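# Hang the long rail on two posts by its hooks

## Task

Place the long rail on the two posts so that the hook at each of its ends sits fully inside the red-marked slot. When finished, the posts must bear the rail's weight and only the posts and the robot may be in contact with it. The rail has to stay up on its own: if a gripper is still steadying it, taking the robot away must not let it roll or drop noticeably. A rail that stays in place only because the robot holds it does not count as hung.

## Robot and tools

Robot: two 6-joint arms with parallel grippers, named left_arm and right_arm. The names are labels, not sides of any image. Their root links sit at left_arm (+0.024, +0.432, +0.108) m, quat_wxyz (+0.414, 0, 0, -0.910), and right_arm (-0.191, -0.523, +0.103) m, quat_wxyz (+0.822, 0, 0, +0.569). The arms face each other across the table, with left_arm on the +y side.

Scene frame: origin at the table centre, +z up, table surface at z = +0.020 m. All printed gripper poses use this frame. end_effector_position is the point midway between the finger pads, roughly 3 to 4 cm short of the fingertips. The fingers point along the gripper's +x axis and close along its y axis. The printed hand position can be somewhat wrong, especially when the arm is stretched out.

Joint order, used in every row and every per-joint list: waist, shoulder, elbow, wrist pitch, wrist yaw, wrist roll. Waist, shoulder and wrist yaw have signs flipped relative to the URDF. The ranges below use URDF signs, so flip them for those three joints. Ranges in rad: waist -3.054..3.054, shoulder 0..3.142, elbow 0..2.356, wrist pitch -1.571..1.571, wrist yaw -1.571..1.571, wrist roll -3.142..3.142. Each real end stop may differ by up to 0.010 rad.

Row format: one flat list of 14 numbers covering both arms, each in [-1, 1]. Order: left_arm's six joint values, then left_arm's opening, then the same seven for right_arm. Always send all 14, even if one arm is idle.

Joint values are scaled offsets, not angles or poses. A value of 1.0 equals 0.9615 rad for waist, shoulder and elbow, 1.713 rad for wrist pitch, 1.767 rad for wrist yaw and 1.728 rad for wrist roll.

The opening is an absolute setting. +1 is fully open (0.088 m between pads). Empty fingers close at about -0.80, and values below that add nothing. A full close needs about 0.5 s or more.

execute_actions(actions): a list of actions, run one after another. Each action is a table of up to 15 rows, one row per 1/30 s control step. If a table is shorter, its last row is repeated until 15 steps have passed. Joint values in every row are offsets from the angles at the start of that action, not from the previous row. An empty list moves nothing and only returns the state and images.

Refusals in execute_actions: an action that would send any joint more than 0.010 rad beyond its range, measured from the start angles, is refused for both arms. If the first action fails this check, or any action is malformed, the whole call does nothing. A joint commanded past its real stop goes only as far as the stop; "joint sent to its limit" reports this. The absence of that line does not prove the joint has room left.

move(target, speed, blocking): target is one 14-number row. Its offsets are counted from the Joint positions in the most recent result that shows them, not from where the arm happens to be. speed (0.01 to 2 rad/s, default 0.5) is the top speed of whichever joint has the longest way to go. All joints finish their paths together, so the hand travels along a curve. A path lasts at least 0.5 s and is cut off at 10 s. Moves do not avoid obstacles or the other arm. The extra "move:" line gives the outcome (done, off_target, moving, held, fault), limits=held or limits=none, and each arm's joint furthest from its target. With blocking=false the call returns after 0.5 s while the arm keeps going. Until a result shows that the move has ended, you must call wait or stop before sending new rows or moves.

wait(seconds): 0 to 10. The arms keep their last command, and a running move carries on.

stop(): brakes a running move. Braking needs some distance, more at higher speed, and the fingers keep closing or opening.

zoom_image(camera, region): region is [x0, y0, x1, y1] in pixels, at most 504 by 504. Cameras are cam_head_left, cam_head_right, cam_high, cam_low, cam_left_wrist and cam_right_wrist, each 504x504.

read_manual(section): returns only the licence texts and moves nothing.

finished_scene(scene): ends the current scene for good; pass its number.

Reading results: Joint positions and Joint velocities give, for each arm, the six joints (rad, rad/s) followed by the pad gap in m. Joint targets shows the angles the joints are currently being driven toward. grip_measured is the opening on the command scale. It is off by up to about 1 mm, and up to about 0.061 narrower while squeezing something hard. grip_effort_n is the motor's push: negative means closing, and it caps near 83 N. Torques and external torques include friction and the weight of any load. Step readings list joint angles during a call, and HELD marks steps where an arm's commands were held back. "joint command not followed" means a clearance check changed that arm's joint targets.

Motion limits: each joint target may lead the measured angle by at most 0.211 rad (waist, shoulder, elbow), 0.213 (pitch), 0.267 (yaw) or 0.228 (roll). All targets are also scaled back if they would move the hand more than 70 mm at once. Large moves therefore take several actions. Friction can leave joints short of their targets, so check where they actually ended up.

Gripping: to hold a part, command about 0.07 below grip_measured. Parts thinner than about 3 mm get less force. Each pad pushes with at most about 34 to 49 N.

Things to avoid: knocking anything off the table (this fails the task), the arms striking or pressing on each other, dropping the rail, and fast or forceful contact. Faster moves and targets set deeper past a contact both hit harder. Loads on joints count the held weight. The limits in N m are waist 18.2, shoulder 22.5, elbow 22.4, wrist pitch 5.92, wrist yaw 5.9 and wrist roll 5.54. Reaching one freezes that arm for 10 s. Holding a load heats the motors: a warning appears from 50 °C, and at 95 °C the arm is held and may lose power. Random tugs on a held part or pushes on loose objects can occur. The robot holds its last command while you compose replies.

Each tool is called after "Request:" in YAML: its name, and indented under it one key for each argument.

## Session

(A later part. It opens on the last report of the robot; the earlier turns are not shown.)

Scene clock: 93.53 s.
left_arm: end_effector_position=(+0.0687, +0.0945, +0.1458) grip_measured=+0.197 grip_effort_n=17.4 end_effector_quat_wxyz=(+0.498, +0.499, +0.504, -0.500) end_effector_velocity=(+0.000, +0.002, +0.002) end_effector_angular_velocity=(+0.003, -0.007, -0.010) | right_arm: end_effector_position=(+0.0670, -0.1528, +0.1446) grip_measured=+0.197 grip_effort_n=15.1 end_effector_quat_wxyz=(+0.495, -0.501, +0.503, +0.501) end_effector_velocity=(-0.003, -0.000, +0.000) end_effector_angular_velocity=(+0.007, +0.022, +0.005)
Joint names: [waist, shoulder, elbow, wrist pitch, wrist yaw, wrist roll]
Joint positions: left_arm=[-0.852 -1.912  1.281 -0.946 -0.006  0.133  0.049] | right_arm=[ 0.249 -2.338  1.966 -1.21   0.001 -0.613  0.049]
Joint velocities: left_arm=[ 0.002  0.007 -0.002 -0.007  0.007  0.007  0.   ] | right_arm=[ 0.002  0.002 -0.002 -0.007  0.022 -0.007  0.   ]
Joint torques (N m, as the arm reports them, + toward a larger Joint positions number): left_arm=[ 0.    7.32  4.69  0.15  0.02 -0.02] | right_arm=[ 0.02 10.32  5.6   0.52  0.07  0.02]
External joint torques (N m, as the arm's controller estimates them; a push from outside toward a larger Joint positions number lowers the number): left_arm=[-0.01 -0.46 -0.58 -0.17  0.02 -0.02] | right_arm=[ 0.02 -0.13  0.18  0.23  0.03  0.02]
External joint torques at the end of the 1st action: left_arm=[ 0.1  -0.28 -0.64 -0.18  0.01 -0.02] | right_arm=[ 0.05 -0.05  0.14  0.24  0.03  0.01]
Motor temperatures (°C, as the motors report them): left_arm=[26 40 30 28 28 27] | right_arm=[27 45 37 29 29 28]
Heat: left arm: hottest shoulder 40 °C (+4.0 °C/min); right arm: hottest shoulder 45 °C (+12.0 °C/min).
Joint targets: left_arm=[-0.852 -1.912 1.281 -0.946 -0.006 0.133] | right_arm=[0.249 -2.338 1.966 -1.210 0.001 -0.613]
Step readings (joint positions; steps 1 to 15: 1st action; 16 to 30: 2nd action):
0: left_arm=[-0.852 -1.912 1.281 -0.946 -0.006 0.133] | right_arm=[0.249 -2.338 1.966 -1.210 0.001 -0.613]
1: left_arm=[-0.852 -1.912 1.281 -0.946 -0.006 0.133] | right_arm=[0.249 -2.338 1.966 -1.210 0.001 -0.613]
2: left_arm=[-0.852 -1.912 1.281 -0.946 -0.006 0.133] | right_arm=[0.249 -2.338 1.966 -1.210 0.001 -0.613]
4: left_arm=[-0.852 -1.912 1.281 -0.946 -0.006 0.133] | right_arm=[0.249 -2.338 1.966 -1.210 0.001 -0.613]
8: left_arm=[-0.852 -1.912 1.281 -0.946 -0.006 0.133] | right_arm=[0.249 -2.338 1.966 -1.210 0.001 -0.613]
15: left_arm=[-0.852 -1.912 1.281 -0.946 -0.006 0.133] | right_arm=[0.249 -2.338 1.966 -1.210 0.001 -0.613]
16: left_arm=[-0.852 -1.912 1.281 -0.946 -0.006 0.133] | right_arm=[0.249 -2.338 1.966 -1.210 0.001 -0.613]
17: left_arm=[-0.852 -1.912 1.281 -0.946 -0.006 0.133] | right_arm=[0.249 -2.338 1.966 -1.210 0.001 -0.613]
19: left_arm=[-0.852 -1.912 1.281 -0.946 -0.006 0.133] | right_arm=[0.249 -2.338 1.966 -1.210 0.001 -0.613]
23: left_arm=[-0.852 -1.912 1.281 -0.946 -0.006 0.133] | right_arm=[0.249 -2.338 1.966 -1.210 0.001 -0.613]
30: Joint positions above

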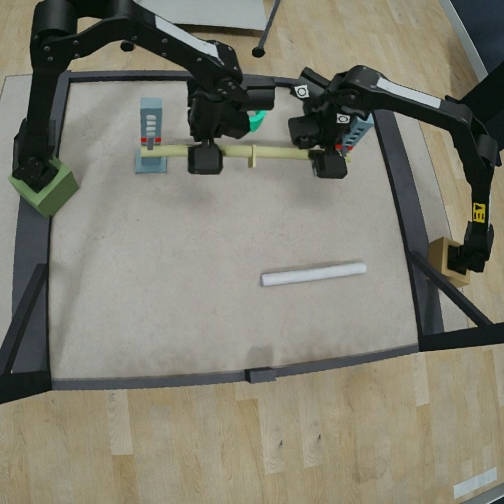

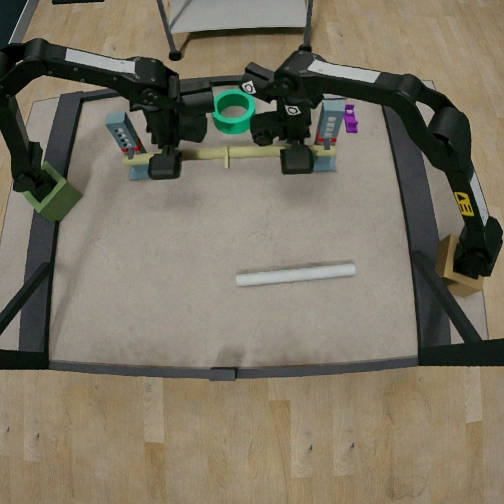

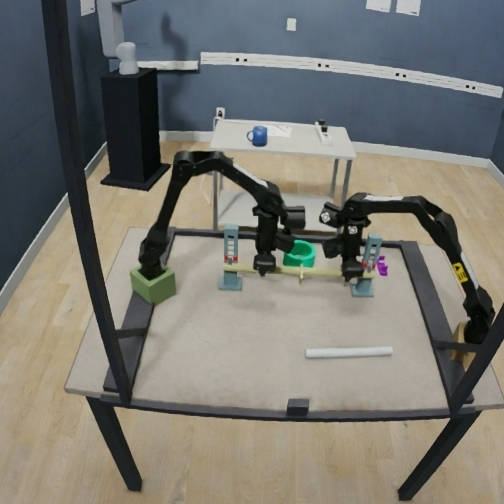

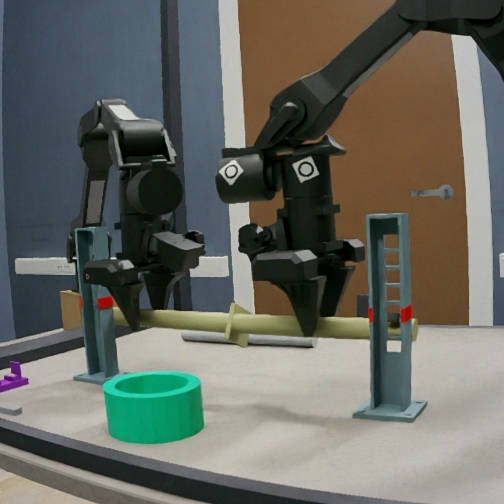

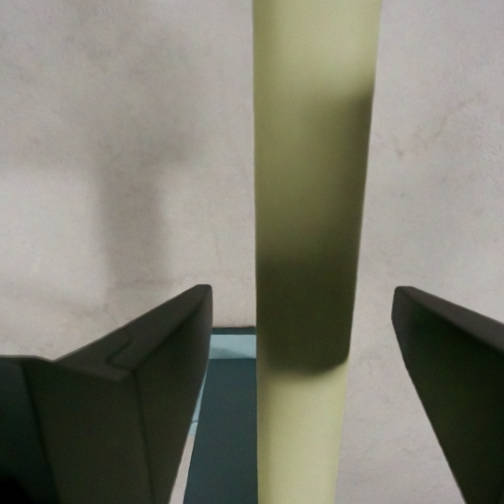

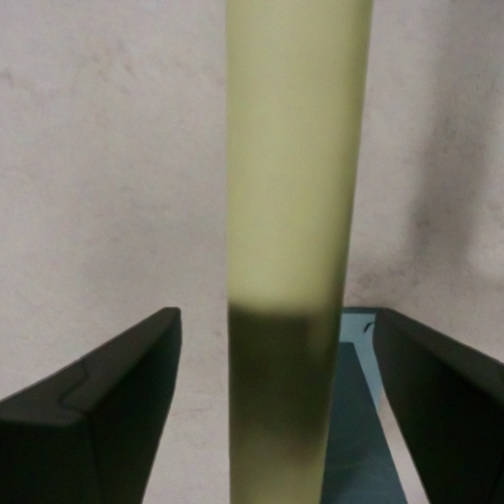

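Request:
execute_actions:
  actions: []

Scene clock: 96.73 s.
left_arm: end_effector_position=(+0.0687, +0.0945, +0.1458) grip_measured=+0.197 grip_effort_n=17.4 end_effector_quat_wxyz=(+0.498, +0.499, +0.504, -0.500) end_effector_velocity=(+0.002, +0.003, -0.001) end_effector_angular_velocity=(+0.015, -0.020, +0.005) | right_arm: end_effector_position=(+0.0670, -0.1528, +0.1446) grip_measured=+0.197 grip_effort_n=15.1 end_effector_quat_wxyz=(+0.495, -0.501, +0.503, +0.501) end_effector_velocity=(-0.001, -0.001, +0.003) end_effector_angular_velocity=(+0.002, +0.007, -0.010)
Joint names: [waist, shoulder, elbow, wrist pitch, wrist yaw, wrist roll]
Joint positions: left_arm=[-0.852 -1.912  1.281 -0.946 -0.006  0.133  0.049] | right_arm=[ 0.249 -2.338  1.966 -1.21   0.001 -0.613  0.049]
Joint velocities: left_arm=[ 0.002 -0.002 -0.002 -0.007  0.022 -0.007 -0.   ] | right_arm=[ 0.002  0.007 -0.002 -0.007  0.007  0.007 -0.   ]
Joint torques (N m, as the arm reports them, + toward a larger Joint positions number): left_arm=[ 0.    7.38  4.62  0.15  0.02 -0.02] | right_arm=[ 0.   10.33  5.62  0.52  0.06  0.01]
External joint torques (N m, as the arm's controller estimates them; a push from outside toward a larger Joint positions number lowers the number): left_arm=[-0.03 -0.31 -0.61 -0.16  0.03 -0.02] | right_arm=[ 0.09 -0.19  0.16  0.23  0.01  0.01]
Motor temperatures (°C, as the motors report them): left_arm=[26 40 29 28 28 27] | right_arm=[27 46 36 29 29 28]
Heat: left arm: hottest shoulder 40 °C (+3.0 °C/min); right arm: hottest shoulder 46 °C (+12.2 °C/min).
Joint targets: left_arm=[-0.852 -1.912 1.281 -0.946 -0.006 0.133] | right_arm=[0.249 -2.338 1.966 -1.210 0.001 -0.613]

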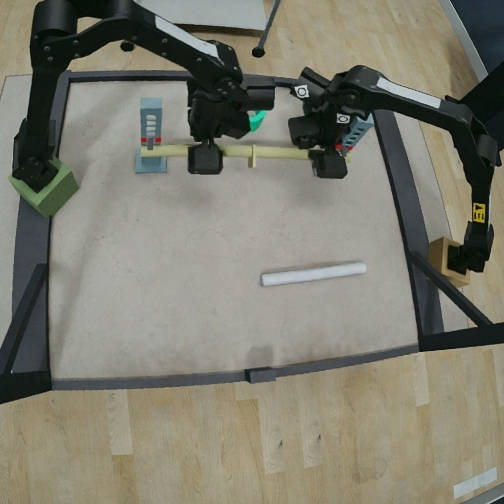

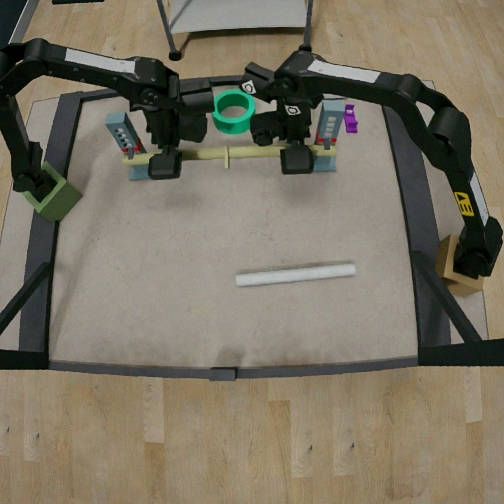

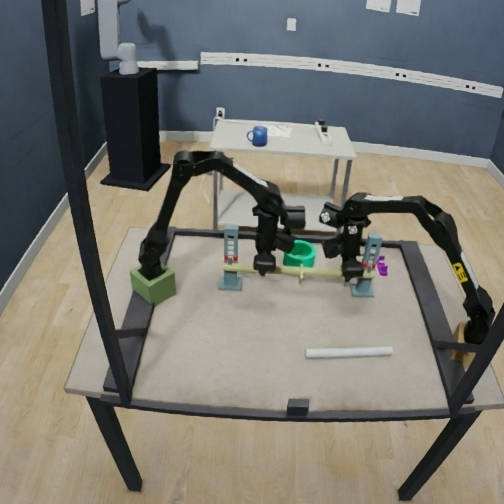

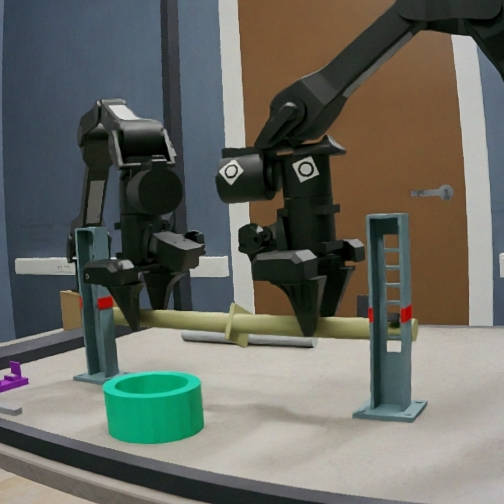

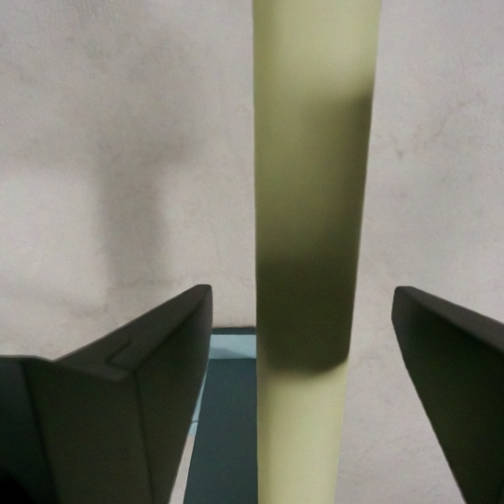

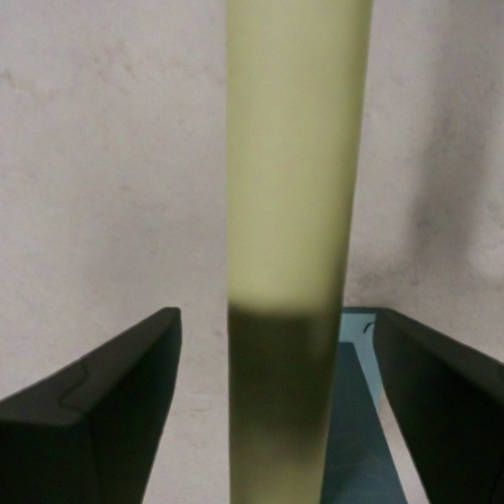

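Request:
finished_scene:
  scene: 1

The scene is finished: the task was done.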